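## Task

A salt mill, empty and free-standing, sits on the table. Its body has four little claws rising around the base of the head, and a stripe on the body is aligned with a line marked on the head's top. Rotate the head seven quarter turns clockwise (as viewed from above) relative to the body; full revolutions are counted. The mill must finish standing upright on the table, completely still, with nothing squeezing it from two sides, not even lightly. Release it and withdraw the hand at the end.

## Robot and tools

Robot: one arm with six joints carrying a five-finger right hand. Knocking anything off the table fails the task; drops, slips, slams, hard hits and strong pushes are penalised.

Frames. Scene frame: origin on the table surface beneath the arm base, +z up, +y to the left when facing along +x. The hand point sits 0.05 m in front of the palm, where index pad and thumb tip meet in a pinch. Its own axes: +z along the straightened fingers, +y out of the palm, +x across the palm toward the little finger. Straight fingers extend 0.06-0.07 m past the point along +z. Across the palm the hand spans 0.08 m on the little-finger side; on the thumb side 0.02 m with the thumb turned in front of the palm, up to 0.09 m otherwise. A rigid wrist bracket on the little-finger side protrudes 0.03 m beyond the point along +y and 0.11 m across the palm and can collide. Rotating the hand, especially about x or y, shifts the hand point slightly.

The row: every motion uses one list of 14 numbers, each in [-1, 1], in this order: dx, dy, dz, rx, ry, rz, little, ring, middle, index, thumb_bend, thumb_turn, force_limit, speed. The first six are an offset, not a pose: a target for the hand point relative to its pose in the most recent result that reported it (or, before any such result in the scene, or for later calls in the same reply, relative to where the robot stands when the action begins). They are expressed in the hand point's own axes. 1.0 equals 0.6 m of travel or 180 degrees; rx, ry, rz form a single rotation vector. All zeros means return to that reference pose, not hold still. Finger numbers are absolute targets: +1 straight/open, -1 fully curled. thumb_bend: +1 straight, -1 fully bent. thumb_turn: +1 beside the palm, -1 across in front of it. A pinch is roughly index -0.22, thumb_bend -0.75, thumb_turn -0.57. force_limit maps -1..+1 to about 0..10 N at the fingertip (0..15 N for both thumb motors) and only stops closing motion. speed maps -1..+1 from near zero to full (whole travel in 0.6 s). For a soft grip close at speed -0.9 or below. A hand wrap (thumb turned in front first) fits objects 0.035-0.08 m wide.

Tools.
execute_actions {"actions": [...], "pictures": bool}: the list holds at most one item. Empty list: just report state. {"rows": [[14 numbers], ...], "steps": n}: up to 15 rows, n up to 15 steps of 1/30 s (default 15); each row is one step, the last repeats; every row counts from the same reference pose, not from the previous row. {"steps": n} alone, n up to 300: wait n steps counted from the previous result, including thinking time.
move {"target": [14 numbers], "speed": m/s 0.002-0.5 (default 0.25; rotation capped at twice that in rad/s), "stop_force": N 13-80 optional}: a straight path to the single offset target, 0.5-10 s long, turning the shorter way. Hand numbers are sent at the start. It does not avoid obstacles. With stop_force, the path halts when push against the motion rises that much, then backs off 2 steps; not allowed in the first 0.2 s of a scene, unreliable on moves that rotate, and should be omitted when pulling away from contact. The arm is stiff: aiming even slightly past a firm surface without stop_force can fault.
wait {"seconds": 0-10}: let time pass.
zoom_image {"camera": "cam_high"|"cam_low"|"cam_wrist", "region": [x0, y0, x1, y1]} pixels, at most 504x504.
show_instructions {}: shows the reference image pages.
finished_scene {"scene": 1 or 2}: ends and grades that scene irreversibly.

Motion limits: each step the commanded pose is clipped to within 100 mm and 16 degrees of the measured pose; commands lag by about 0.17 s; position beats orientation when both can't be met. After an action the arm only continues to the last clipped pose, so check the reported pose and send the remainder. Simulation time runs while the operator thinks.

Results: the state line gives end_effector_position (m) and end_effector_quat_wxyz plus velocities in the scene frame. "Wrist force"/"Wrist torque" are in hand axes (offset up to ~5.5 N, noise up to 3.4 N, saturating near 100 N; "no reading" is normal at start). hand_measured, hand_stopped_by (moving, target, force, stalled, fault) and hand_load_n list six motor values in row order; loads near 0 mean the grip is lost. "Hand target" shows where the controller is driving. "pose unreachable" and HELD mark steps blocked by the clearance check. The move: line reports the ending: done, off_target, moving, held, fault, or contact (stop_force triggered), plus limits such as paced (clipped) or held. Motors lock at their target; a locked finger won't follow a yielding object; to loosen, send a more open target.

Avoid: joint torque over limits (wrist joints 47.5 N m) or any 150 N external force triggers a 10 s stop; long holding heats motors (warning at 70 °C, braking at 85 °C). Cameras: cam_high 672x504, cam_low 672x504, cam_wrist 504x504 fisheye.

Each tool is called as name(argument=value, ...), one argument or row to a line, values as JSON.

Reference images:

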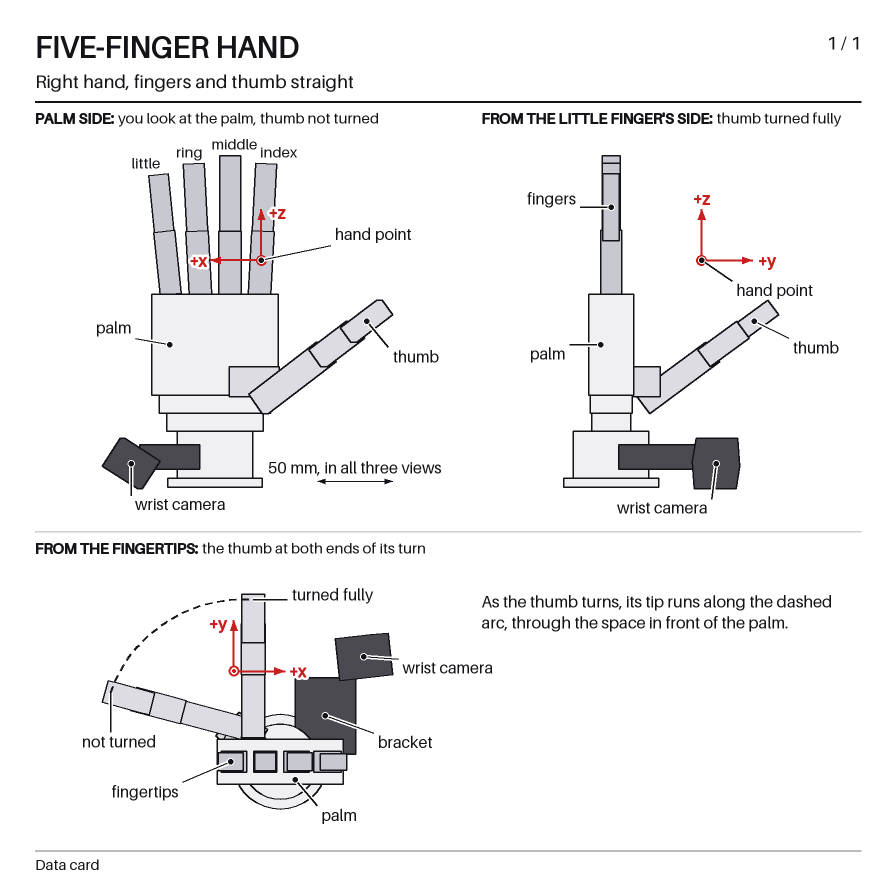

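## Session

execute_actions(
  actions=[],
)

Scene clock: 0.00 s of 11100.00 s.
end_effector_position=(+0.9298, -0.0998, +0.2576) hand_measured=(+1.000, +1.000, +1.000, +1.000, +1.000, +1.000) hand_load_n=(+0.0, +0.0, +0.0, +0.0, +0.0, +0.0) hand_stopped_by=(target, target, target, target, target, target) hand_force_limit=0.00 hand_speed=-0.80 end_effector_quat_wxyz=(+0.099, +0.991, +0.092, -0.018) end_effector_velocity=(-0.000, -0.000, +0.001) end_effector_angular_velocity=(-0.000, +0.000, +0.000)
Joint positions: [-0.128 -0.644  0.756  1.444  1.763  1.214]
Joint velocities: [-0.    -0.001  0.     0.001  0.    -0.   ]
Wrist force (N, on the end effector, along its own x y z axes, offset not removed): no reading
Wrist torque (N m, same axes, about the end effector's origin, offset not removed): no reading
Hand target: +0.930, -0.100, +0.258; +0.099, +0.991, +0.092, -0.018

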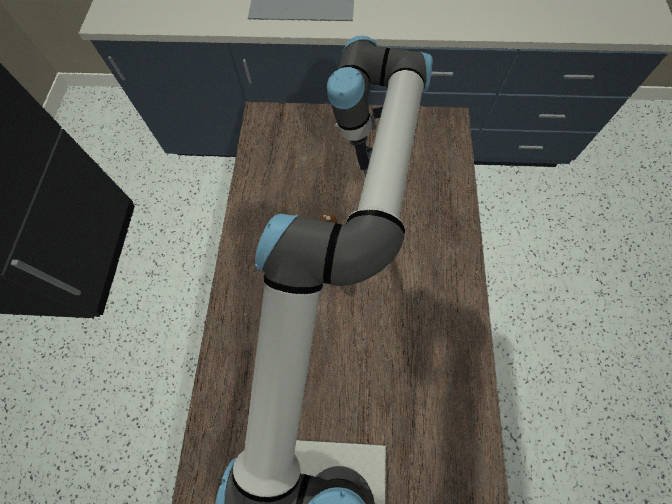

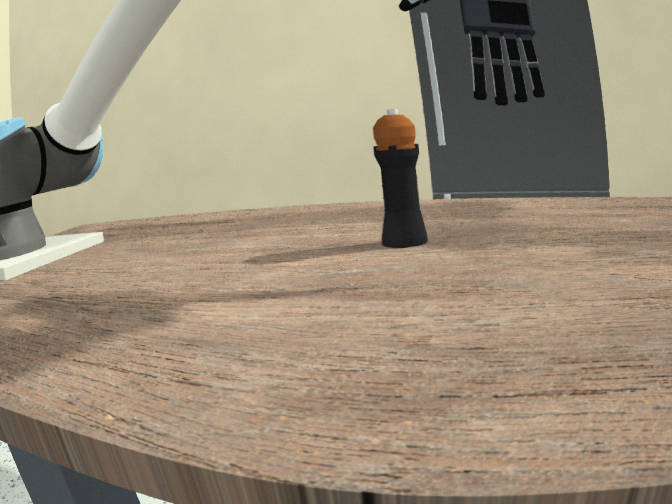

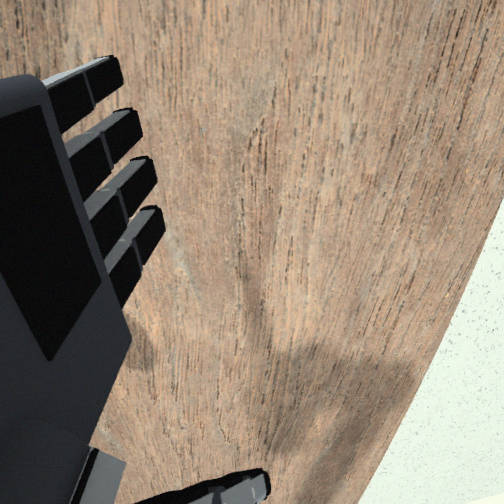

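zoom_image(
  camera="cam_low",
  region=[320, 90, 480, 260],
)

zoom_image(
  camera="cam_high",
  region=[290, 190, 370, 250],
)

Region (320, 90, 480, 260) of cam_low's 672x504 image, scaled by 2.965, with more detail than that image has; it fills the left 474 columns of this view, and the rest is white.

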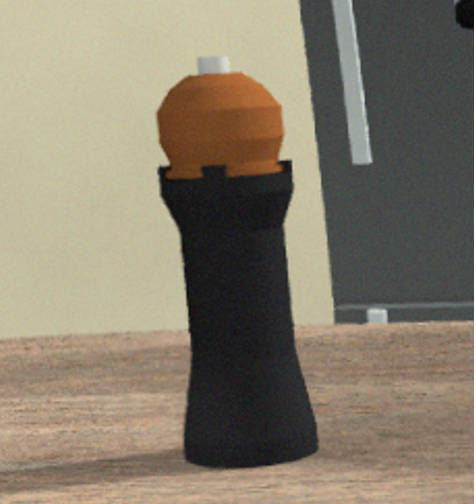

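Region (290, 190, 370, 250) of cam_high's 672x504 image, scaled by 6.300, with more detail than that image has; it fills the top 378 rows of this view, and the rest is white.

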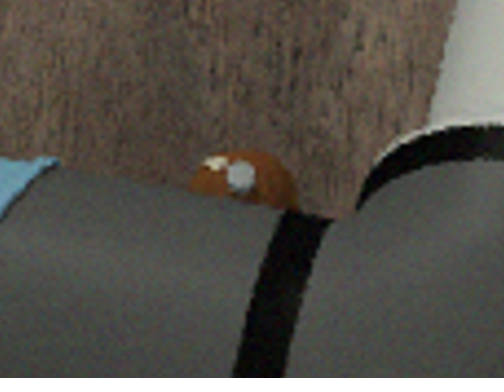

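move(
  target=[0,0,0,0.0633,0.0115,0.0588,0.4,0.4,0.4,0.4,0.2,-1,0,0.5],
)

Scene clock: 8.57 s of 11100.00 s.
end_effector_position=(+0.9298, -0.0997, +0.2577) hand_measured=(+0.400, +0.400, +0.400, +0.400, +0.200, -1.000) hand_load_n=(+0.0, +0.0, +0.0, +0.0, +0.0, +0.0) hand_stopped_by=(target, target, target, target, target, target) hand_force_limit=0.00 hand_speed=0.50 end_effector_quat_wxyz=(+0.000, +1.000, +0.000, +0.000) end_effector_velocity=(+0.000, +0.000, -0.002) end_effector_angular_velocity=(+0.006, +0.000, -0.004)
Joint positions: [-0.185 -0.628  0.697  1.504  1.563  1.343]
Joint velocities: [-0.002  0.002  0.    -0.    -0.006  0.003]
Wrist force (N, on the end effector, along its own x y z axes, offset not removed): [-0.3 1.1 -2.1]
Wrist torque (N m, same axes, about the end effector's origin, offset not removed): [0.38 -0.19 0.16]
Hand target: +0.930, -0.100, +0.258; +0.000, +1.000, -0.000, +0.000
Off the commanded pose: 0.000 m, 0 deg.
After step 90, 4.33 s passed at rest.
move: done
camera_calibration (this result's frames):
cam_wrist: T_world_to_cam=[[-0.13104, -0.990521, -0.0411999, 0.0456129], [-0.867473, 0.094445, 0.488437, 0.697981], [-0.479916, 0.0997444, -0.871626, 0.808747], [0, 0, 0, 1]] pos_world=[0.999587, -0.101408, 0.365884]

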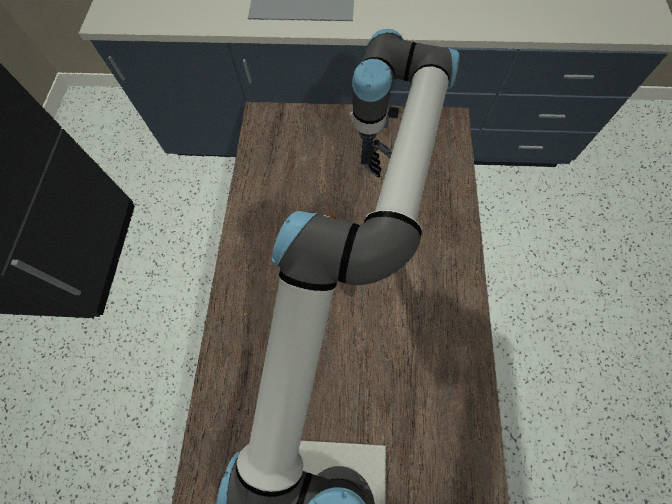

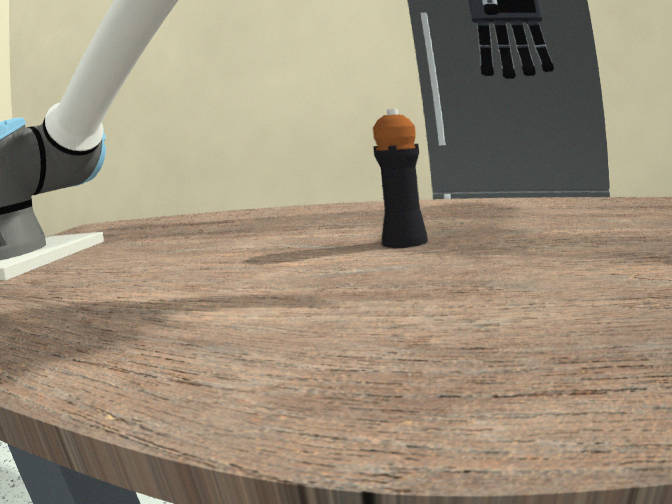

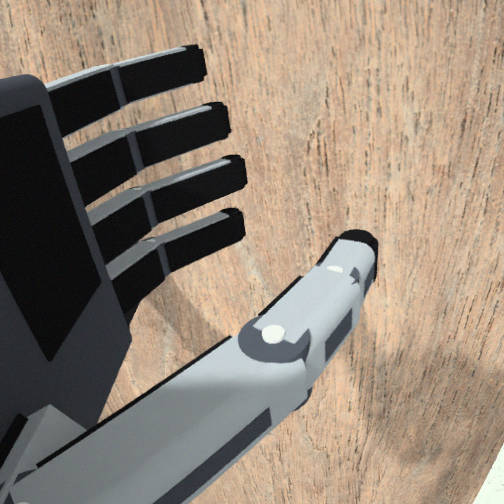

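move(
  target=[0.05,0,0.12,0,0,-0.5,0.4,0.4,0.4,0.4,0.2,-1,0,0.5],
  speed=0.4,
)

zoom_image(
  camera="cam_low",
  region=[340, 0, 672, 260],
)

Scene clock: 13.10 s of 11100.00 s.
end_effector_position=(+0.9599, -0.1000, +0.1858) hand_measured=(+0.400, +0.400, +0.400, +0.400, +0.200, -1.000) hand_load_n=(+0.0, +0.0, +0.0, +0.0, +0.0, +0.0) hand_stopped_by=(target, target, target, target, target, target) hand_force_limit=0.00 hand_speed=0.50 end_effector_quat_wxyz=(+0.000, +0.708, +0.706, -0.000) end_effector_velocity=(+0.000, -0.002, -0.002) end_effector_angular_velocity=(+0.002, -0.000, +0.015)
Joint positions: [-0.232 -0.728  1.012  1.291  1.563 -0.273]
Joint velocities: [-0.003  0.001  0.001 -0.002 -0.002 -0.018]
Wrist force (N, on the end effector, along its own x y z axes, offset not removed): [-1.0 2.8 -3.1]
Wrist torque (N m, same axes, about the end effector's origin, offset not removed): [0.64 -0.01 0.16]
Hand target: +0.960, -0.100, +0.186; +0.000, +0.707, +0.707, -0.000
Off the commanded pose: 0.000 m, 0 deg.
move: done
camera_calibration (this result's frames):
cam_wrist: T_world_to_cam=[[0.990196, -0.133264, -0.041868, -0.944139], [-0.0959315, -0.866635, 0.489634, -0.0776289], [-0.101535, -0.480817, -0.870922, 0.339163], [0, 0, 0, 1]] pos_world=[0.961873, -0.0300201, 0.293865]

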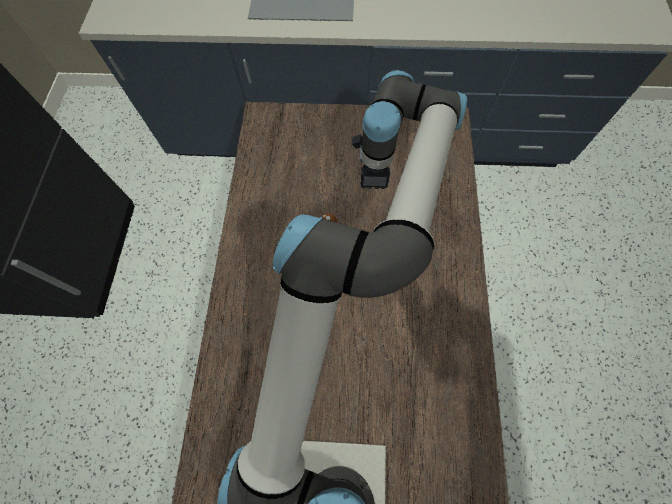

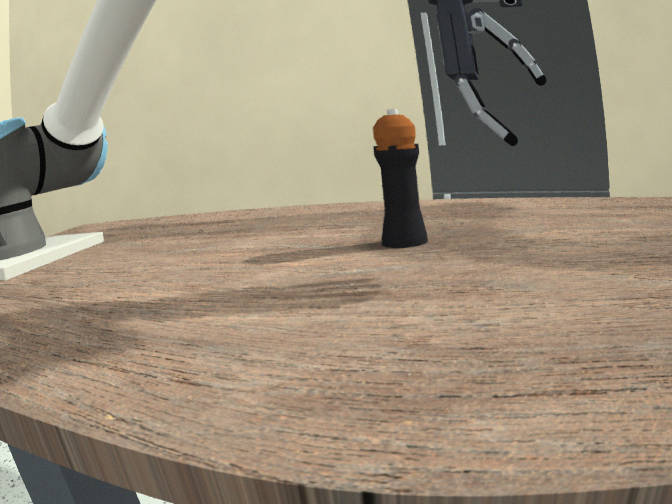

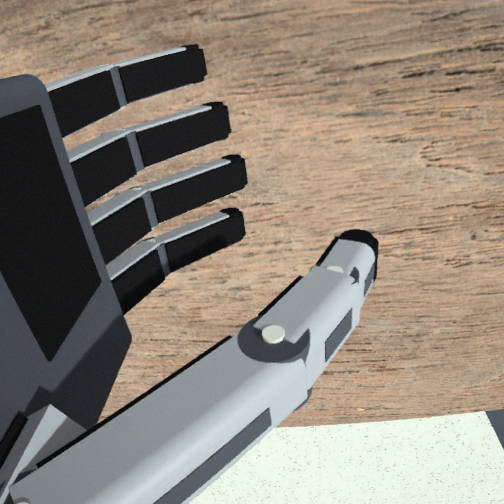

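Region (340, 0, 672, 260) of cam_low's 672x504 image, scaled by 1.518, with more detail than that image has; it fills the top 395 rows of this view, and the rest is white.

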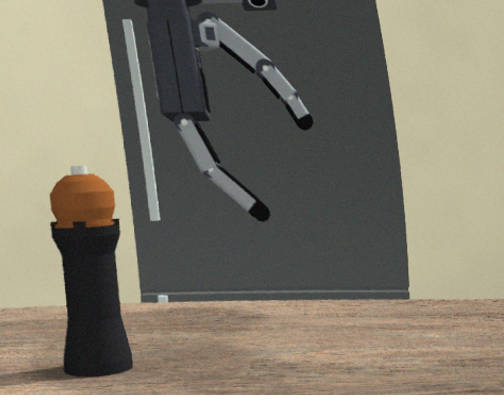

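move(
  target=[0,0,0,0.305,0,0,0.4,0.4,0.4,0.4,0.2,-1,0,0.5],
  speed=0.4,
)

zoom_image(
  camera="cam_low",
  region=[340, 0, 672, 260],
)

Scene clock: 16.13 s of 11100.00 s.
end_effector_position=(+0.9550, -0.0996, +0.1855) hand_measured=(+0.400, +0.400, +0.400, +0.400, +0.200, -1.000) hand_load_n=(+0.0, +0.0, +0.0, +0.0, +0.0, +0.0) hand_stopped_by=(target, target, target, target, target, target) hand_force_limit=0.00 hand_speed=0.50 end_effector_quat_wxyz=(-0.266, +0.639, +0.661, -0.290) end_effector_velocity=(-0.000, -0.001, +0.001) end_effector_angular_velocity=(-0.012, +0.010, +0.016)
Joint positions: [-0.171 -0.122  0.038  2.446  1.761 -0.171]
Joint velocities: [ 0.004  0.012 -0.021  0.018  0.018  0.001]
Wrist force (N, on the end effector, along its own x y z axes, offset not removed): [0.2 0.1 -2.9]
Wrist torque (N m, same axes, about the end effector's origin, offset not removed): [0.21 -0.25 0.15]
Hand target: +0.955, -0.100, +0.186; -0.265, +0.639, +0.661, -0.291
Off the commanded pose: 0.005 m, 9 deg.
elbow stopped short: the move would have taken joint 3 (elbow) straighter than the controller allows; a more bent joint 3 avoids this.
move: off_target
camera_calibration (this result's frames):
cam_wrist: T_world_to_cam=[[0.659586, -0.118568, -0.742218, -0.492164], [0.32311, -0.846854, 0.422421, -0.463423], [-0.678636, -0.518441, -0.520262, 0.820933], [0, 0, 0, 1]] pos_world=[1.03148, -0.0252008, 0.257567]

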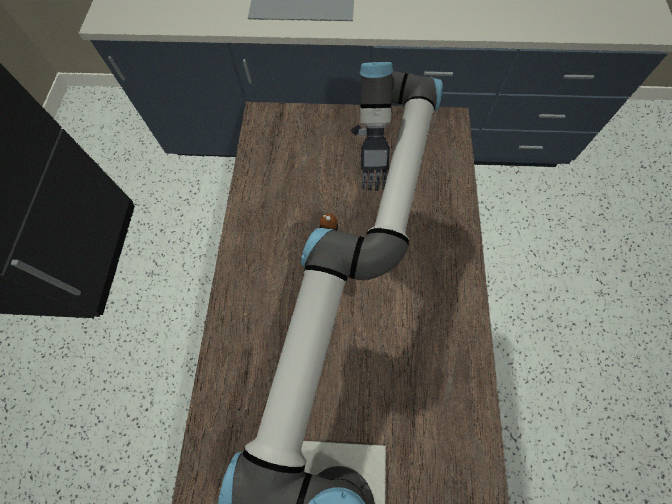

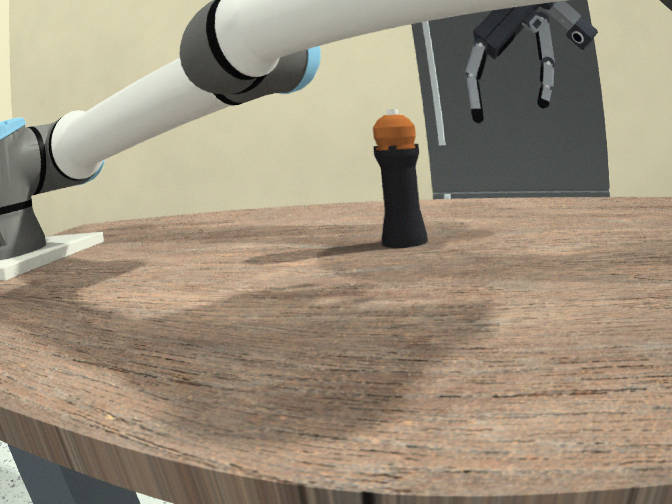

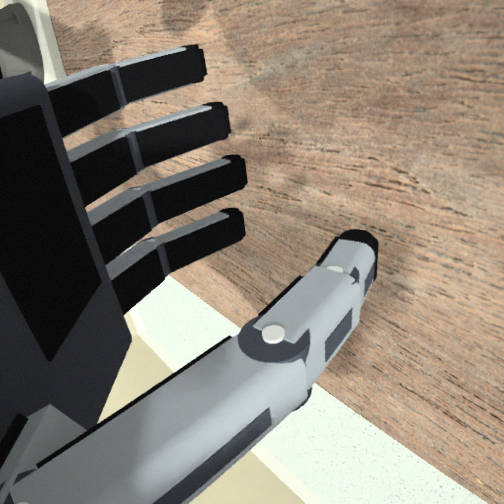

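Region (340, 0, 672, 260) of cam_low's 672x504 image, scaled by 1.518, with more detail than that image has; it fills the top 395 rows of this view, and the rest is white.

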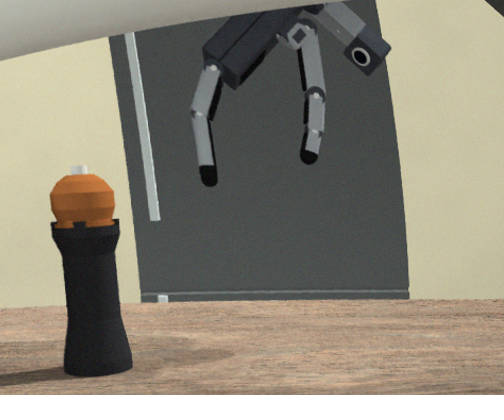

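move(
  target=[0.192,-0.257,0.134,0.0204,0.0139,0.0044,0.5,0.5,0.5,0.5,0.4,-1,0,0.5],
  speed=0.2,
)

Scene clock: 22.30 s of 11100.00 s.
end_effector_position=(+0.7858, +0.0093, +0.2389) hand_measured=(+0.500, +0.500, +0.500, +0.500, +0.400, -1.000) hand_load_n=(+0.0, +0.0, +0.0, +0.0, +0.0, +0.0) hand_stopped_by=(target, target, target, target, target, target) hand_force_limit=0.00 hand_speed=0.50 end_effector_quat_wxyz=(-0.298, +0.641, +0.641, -0.299) end_effector_velocity=(-0.003, +0.001, -0.000) end_effector_angular_velocity=(-0.001, +0.001, -0.002)
Joint positions: [-0.103 -0.66   1.043  2.055  1.676 -0.101]
Joint velocities: [ 0.    -0.004  0.009 -0.004 -0.001  0.002]
Wrist force (N, on the end effector, along its own x y z axes, offset not removed): [0.1 -0.9 -0.7]
Wrist torque (N m, same axes, about the end effector's origin, offset not removed): [-0.03 -0.30 0.12]
Hand target: +0.785, +0.009, +0.239; -0.298, +0.641, +0.641, -0.299
Off the commanded pose: 0.001 m, 0 deg.
After step 90, 1.43 s passed at rest.
move: done
camera_calibration (this result's frames):
cam_wrist: T_world_to_cam=[[0.605071, -0.13212, -0.785132, -0.274813], [0.312881, -0.867338, 0.387079, -0.322392], [-0.732116, -0.479864, -0.483463, 0.82319], [0, 0, 0, 1]] pos_world=[0.869822, 0.0790878, 0.307008]

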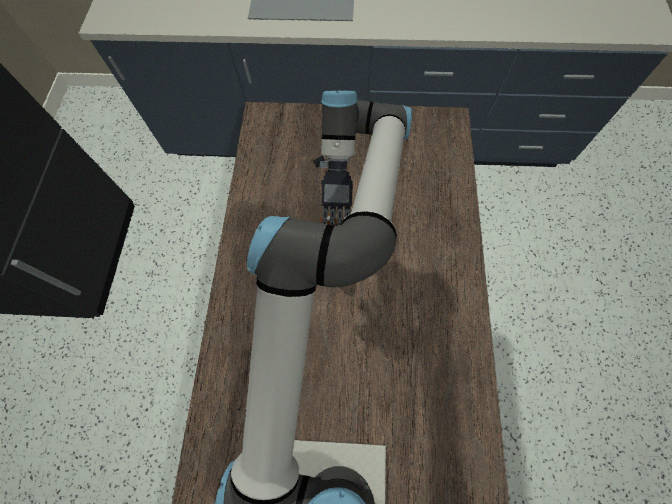

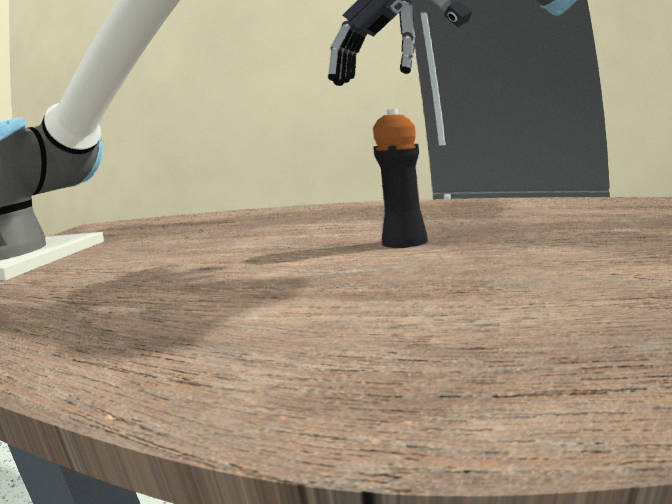

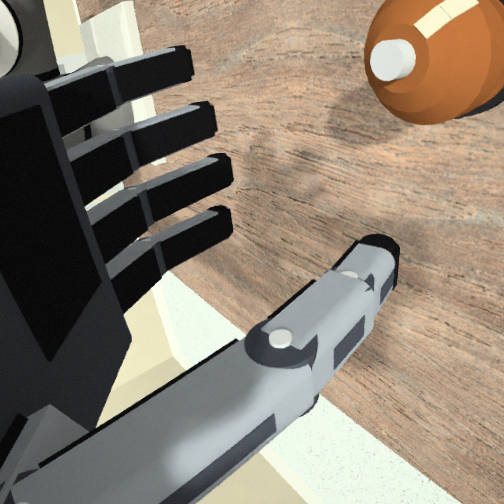

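move(
  target=[0.077,0.03,0.015,0,0,0,0.5,0.5,0.5,0.5,0.4,-1,0,0.5],
  speed=0.1,
)

zoom_image(
  camera="cam_low",
  region=[290, 0, 510, 180],
)

Scene clock: 25.90 s of 11100.00 s.
end_effector_position=(+0.7904, +0.0551, +0.2194) hand_measured=(+0.500, +0.500, +0.500, +0.500, +0.400, -1.000) hand_load_n=(+0.0, +0.0, +0.0, +0.0, +0.0, +0.0) hand_stopped_by=(target, target, target, target, target, target) hand_force_limit=0.00 hand_speed=0.50 end_effector_quat_wxyz=(-0.298, +0.641, +0.641, -0.299) end_effector_velocity=(+0.000, +0.002, -0.001) end_effector_angular_velocity=(+0.001, +0.002, +0.000)
Joint positions: [-0.054 -0.633  1.028  2.046  1.639 -0.069]
Joint velocities: [ 0.002  0.002 -0.002  0.001 -0.002  0.001]
Wrist force (N, on the end effector, along its own x y z axes, offset not removed): [-0.6 -0.3 -0.8]
Wrist torque (N m, same axes, about the end effector's origin, offset not removed): [0.14 -0.25 0.20]
Hand target: +0.790, +0.055, +0.219; -0.298, +0.641, +0.641, -0.299
Off the commanded pose: 0.000 m, 0 deg.
move: done
camera_calibration (this result's frames):
cam_wrist: T_world_to_cam=[[0.605034, -0.132169, -0.785153, -0.28675], [0.312904, -0.867311, 0.387121, -0.276575], [-0.732138, -0.479898, -0.483396, 0.839151], [0, 0, 0, 1]] pos_world=[0.874409, 0.124931, 0.287568]

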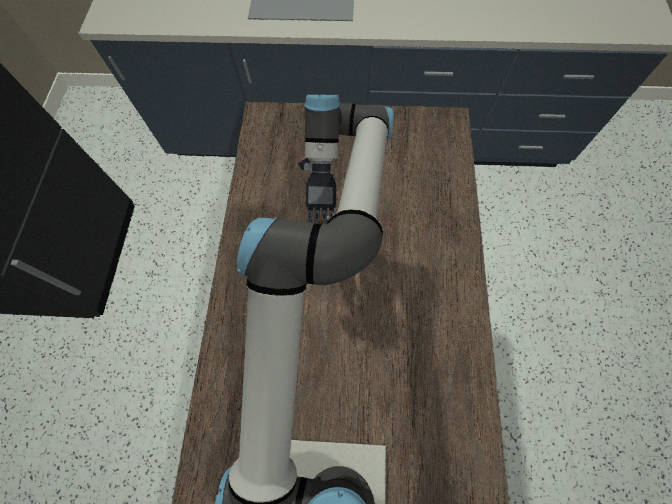

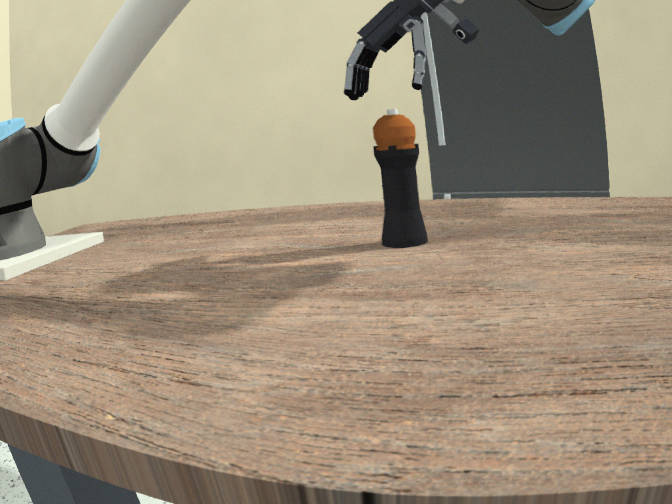

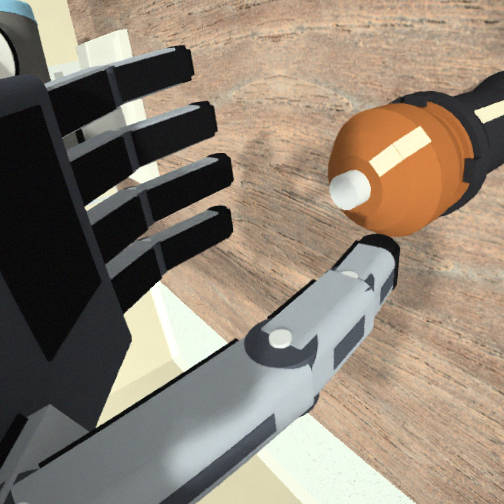

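Region (290, 0, 510, 180) of cam_low's 672x504 image, scaled by 2.291, with more detail than that image has; it fills the top 412 rows of this view, and the rest is white.

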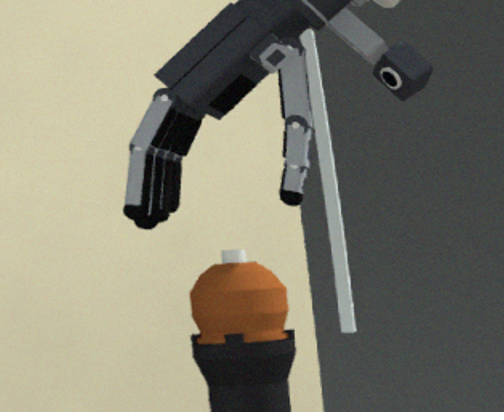

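move(
  target=[0.003,0.045,0.0375,0,0,0,0.6,0.6,0.6,0.6,0.6,-1,0,0.5],
  speed=0.05,
)

zoom_image(
  camera="cam_low",
  region=[290, 0, 510, 180],
)

Scene clock: 29.77 s of 11100.00 s.
end_effector_position=(+0.7906, +0.0569, +0.1846) hand_measured=(+0.600, +0.600, +0.600, +0.600, +0.600, -1.000) hand_load_n=(+0.0, +0.0, +0.0, +0.0, +0.0, +0.0) hand_stopped_by=(target, target, target, target, target, target) hand_force_limit=0.00 hand_speed=0.50 end_effector_quat_wxyz=(-0.298, +0.641, +0.641, -0.299) end_effector_velocity=(-0.000, +0.000, -0.004) end_effector_angular_velocity=(-0.000, +0.002, +0.001)
Joint positions: [-0.052 -0.606  1.042  2.006  1.637 -0.067]
Joint velocities: [ 0.     0.003  0.001 -0.003  0.001 -0.001]
Wrist force (N, on the end effector, along its own x y z axes, offset not removed): [-1.3 -0.8 -3.7]
Wrist torque (N m, same axes, about the end effector's origin, offset not removed): [0.18 -0.02 0.10]
Hand target: +0.791, +0.057, +0.184; -0.298, +0.641, +0.641, -0.299
Off the commanded pose: 0.000 m, 0 deg.
move: done
camera_calibration (this result's frames):
cam_wrist: T_world_to_cam=[[0.605029, -0.132172, -0.785157, -0.313942], [0.312906, -0.86731, 0.387121, -0.261642], [-0.732141, -0.4799, -0.48339, 0.823324], [0, 0, 0, 1]] pos_world=[0.874602, 0.126694, 0.25278]

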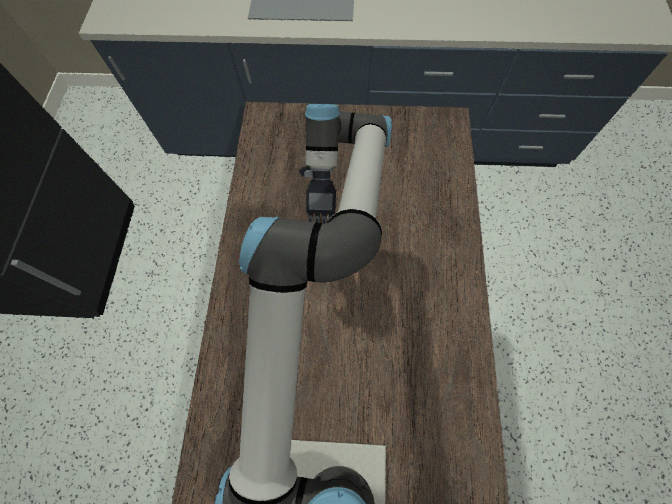

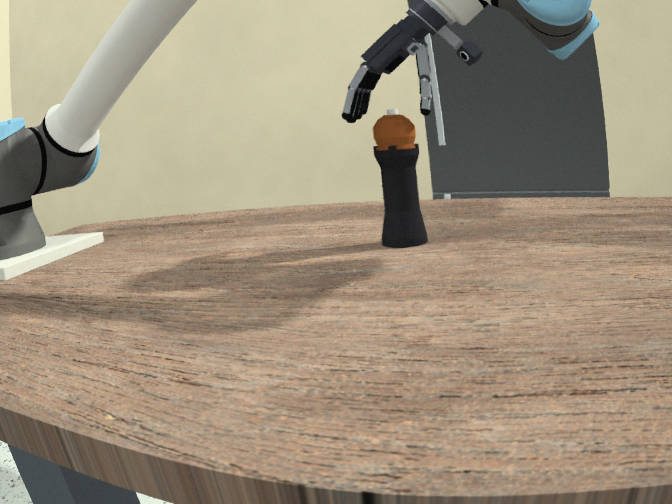

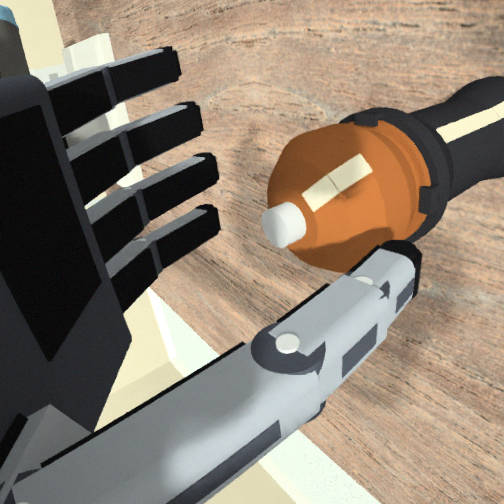

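Region (290, 0, 510, 180) of cam_low's 672x504 image, scaled by 2.291, with more detail than that image has; it fills the top 412 rows of this view, and the rest is white.

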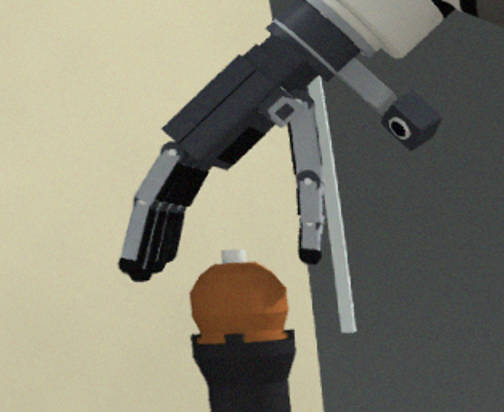

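move(
  target=[0,0.032,0.0268,0,0,0,0.6,0.6,0.6,0.6,0.6,-1,0,0.5],
  speed=0.04,
)

execute_actions(
  actions=[
    {"rows":[[0,0,0,0,0,0,0.6,-0.2,-0.2,-0.2,-0.5,-1,0.2,-0.85]],"steps":15},
  ],
  pictures=false,
)

wait(
  seconds=2.5,
)

zoom_image(
  camera="cam_low",
  region=[290, 40, 510, 260],
)

Scene clock: 32.00 s of 11100.00 s.
end_effector_position=(+0.7907, +0.0569, +0.1600) hand_measured=(+0.600, +0.600, +0.600, +0.600, +0.600, -1.000) hand_load_n=(+0.0, +0.0, +0.0, +0.0, +0.0, +0.0) hand_stopped_by=(target, target, target, target, target, target) hand_force_limit=0.00 hand_speed=0.50 end_effector_quat_wxyz=(-0.298, +0.641, +0.641, -0.299) end_effector_velocity=(+0.000, +0.000, -0.002) end_effector_angular_velocity=(+0.000, -0.000, +0.001)
Joint positions: [-0.052 -0.585  1.049  1.978  1.637 -0.067]
Joint velocities: [ 0.001  0.002 -0.001 -0.002  0.    -0.001]
Wrist force (N, on the end effector, along its own x y z axes, offset not removed): [-1.0 0.1 -3.4]
Wrist torque (N m, same axes, about the end effector's origin, offset not removed): [0.20 0.01 0.09]
Hand target: +0.791, +0.057, +0.160; -0.298, +0.641, +0.641, -0.299
Off the commanded pose: 0.000 m, 0 deg.
move: done
camera_calibration (this result's frames):
cam_wrist: T_world_to_cam=[[0.605024, -0.132172, -0.78516, -0.33335], [0.312907, -0.86731, 0.38712, -0.252134], [-0.732144, -0.479899, -0.483386, 0.811453], [0, 0, 0, 1]] pos_world=[0.874679, 0.126678, 0.228118]

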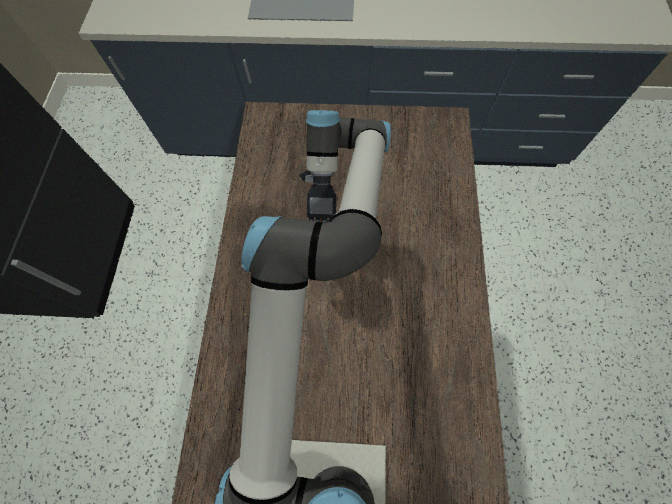

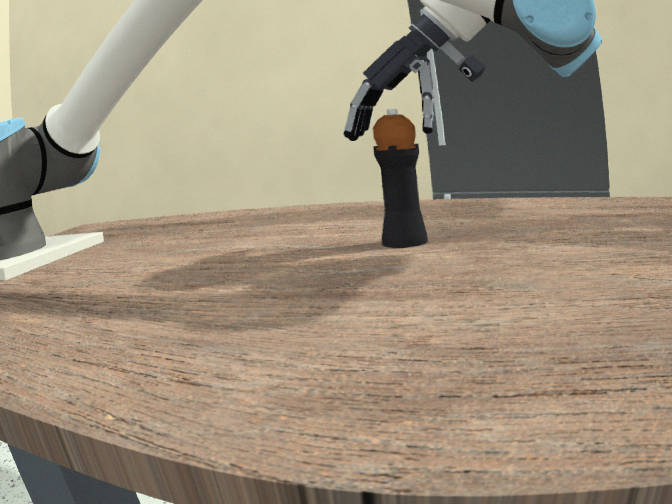

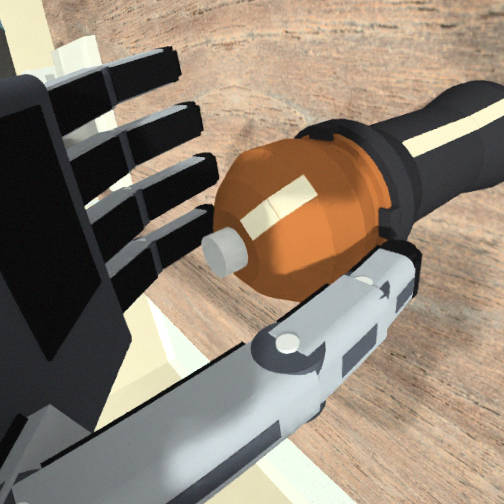

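Scene clock: 32.50 s of 11100.00 s.
end_effector_position=(+0.7907, +0.0569, +0.1598) hand_measured=(+0.600, +0.500, +0.500, +0.500, +0.538, -1.000) hand_load_n=(+0.0, +0.0, +0.0, +0.0, +0.0, +0.0) hand_stopped_by=(target, moving, moving, moving, moving, target) hand_force_limit=0.20 hand_speed=-0.85 end_effector_quat_wxyz=(-0.298, +0.641, +0.641, -0.299) end_effector_velocity=(+0.001, -0.000, -0.001) end_effector_angular_velocity=(+0.000, -0.002, +0.002)
Joint positions: [-0.052 -0.585  1.049  1.978  1.637 -0.067]
Joint velocities: [ 0.     0.    -0.001 -0.002  0.001 -0.001]
Wrist force (N, on the end effector, along its own x y z axes, offset not removed): [-0.5 -0.9 -2.7]
Wrist torque (N m, same axes, about the end effector's origin, offset not removed): [0.08 -0.18 0.12]
Hand target: +0.791, +0.057, +0.160; -0.298, +0.641, +0.641, -0.299
Off the commanded pose: 0.000 m, 0 deg.
Steps of this call (steps 1 to 15: all 15 steps of this action). Readings (end_effector_position | what the end effector reports):
1: (+0.7907, +0.0569, +0.1599) | hand_measured=(+0.600, +0.600, +0.600, +0.600, +0.600, -1.000) hand_load_n=(+0.0, +0.0, +0.0, +0.0, +0.0, +0.0) hand_stopped_by=(target, moving, moving, moving, moving, target) hand_force_limit=0.20 hand_speed=-0.85
2: (+0.7907, +0.0569, +0.1598) | hand_measured=(+0.600, +0.600, +0.600, +0.600, +0.600, -1.000) hand_load_n=(+0.0, +0.0, +0.0, +0.0, +0.0, +0.0) hand_stopped_by=(target, moving, moving, moving, moving, target) hand_force_limit=0.20 hand_speed=-0.85
4: (+0.7907, +0.0569, +0.1598) | hand_measured=(+0.600, +0.592, +0.592, +0.592, +0.596, -1.000) hand_load_n=(+0.0, +0.0, +0.0, +0.0, +0.0, +0.0) hand_stopped_by=(target, moving, moving, moving, moving, target) hand_force_limit=0.20 hand_speed=-0.85
8: (+0.7907, +0.0569, +0.1598) | hand_measured=(+0.600, +0.560, +0.560, +0.560, +0.574, -1.000) hand_load_n=(+0.0, +0.0, +0.0, +0.0, +0.0, +0.0) hand_stopped_by=(target, moving, moving, moving, moving, target) hand_force_limit=0.20 hand_speed=-0.85
15: the state above

Scene clock: 35.00 s of 11100.00 s.
end_effector_position=(+0.7907, +0.0569, +0.1600) hand_measured=(+0.600, -0.006, +0.212, +0.178, +0.348, -1.000) hand_load_n=(+0.0, +6.0, +2.0, +5.5, +11.0, +4.0) hand_stopped_by=(target, force, force, force, force, target) hand_force_limit=0.20 hand_speed=-0.85 end_effector_quat_wxyz=(-0.298, +0.641, +0.641, -0.299) end_effector_velocity=(+0.000, -0.001, -0.001) end_effector_angular_velocity=(+0.001, -0.000, -0.001)
Joint positions: [-0.052 -0.585  1.049  1.978  1.637 -0.067]
Joint velocities: [-0.001  0.     0.    -0.001 -0.    -0.001]
Wrist force (N, on the end effector, along its own x y z axes, offset not removed): [0.6 -6.0 -3.7]
Wrist torque (N m, same axes, about the end effector's origin, offset not removed): [-0.21 -0.35 0.04]
Hand target: +0.791, +0.057, +0.160; -0.298, +0.641, +0.641, -0.299
Off the commanded pose: 0.000 m, 0 deg.
Steps of this call (steps 1 to 75: nothing new was sent). Readings (end_effector_position | what the end effector reports):
1: (+0.7907, +0.0569, +0.1598) | hand_measured=(+0.600, +0.492, +0.492, +0.492, +0.532, -1.000) hand_load_n=(+0.0, +0.0, +0.0, +0.0, +0.0, +0.0) hand_stopped_by=(target, moving, moving, moving, moving, target) hand_force_limit=0.20 hand_speed=-0.85
2: (+0.7907, +0.0569, +0.1598) | hand_measured=(+0.600, +0.484, +0.484, +0.484, +0.526, -1.000) hand_load_n=(+0.0, +0.0, +0.0, +0.0, +0.0, +0.0) hand_stopped_by=(target, moving, moving, moving, moving, target) hand_force_limit=0.20 hand_speed=-0.85
4: (+0.7907, +0.0569, +0.1599) | hand_measured=(+0.600, +0.468, +0.468, +0.468, +0.516, -1.000) hand_load_n=(+0.0, +0.0, +0.0, +0.0, +0.0, +0.0) hand_stopped_by=(target, moving, moving, moving, moving, target) hand_force_limit=0.20 hand_speed=-0.85
8: (+0.7907, +0.0569, +0.1599) | hand_measured=(+0.600, +0.434, +0.434, +0.434, +0.496, -1.000) hand_load_n=(+0.0, +0.0, +0.0, +0.0, +0.0, +0.0) hand_stopped_by=(target, moving, moving, moving, moving, target) hand_force_limit=0.20 hand_speed=-0.85
75: the state above
camera_calibration (this result's frames):
cam_wrist: T_world_to_cam=[[0.605025, -0.132172, -0.785159, -0.333339], [0.312907, -0.86731, 0.38712, -0.252139], [-0.732143, -0.479899, -0.483387, 0.811461], [0, 0, 0, 1]] pos_world=[0.87468, 0.126679, 0.228133]

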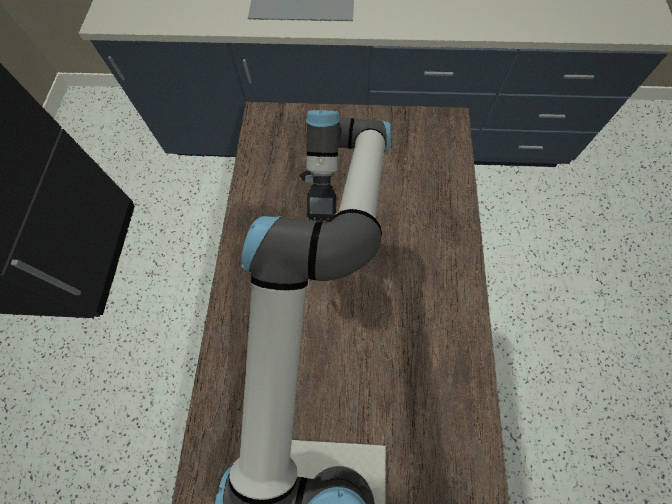

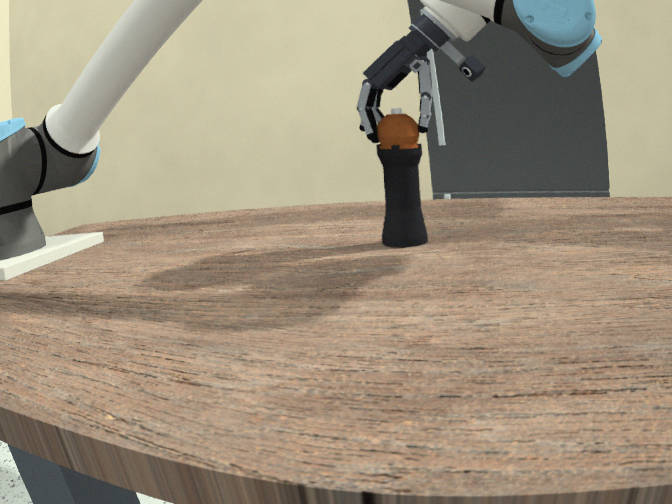

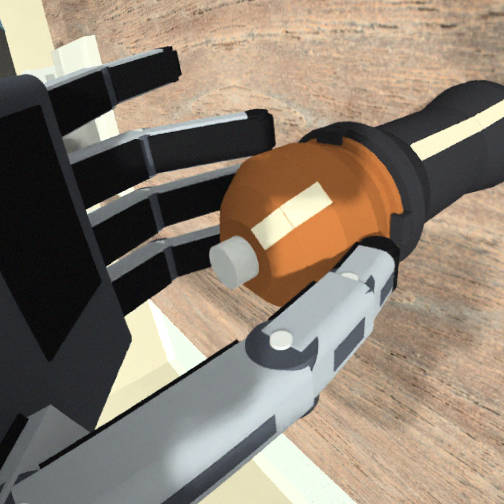

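Region (290, 40, 510, 260) of cam_low's 672x504 image, scaled by 2.291, with more detail than that image has.

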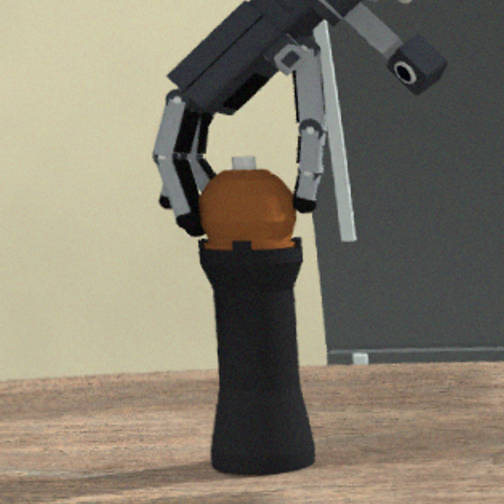

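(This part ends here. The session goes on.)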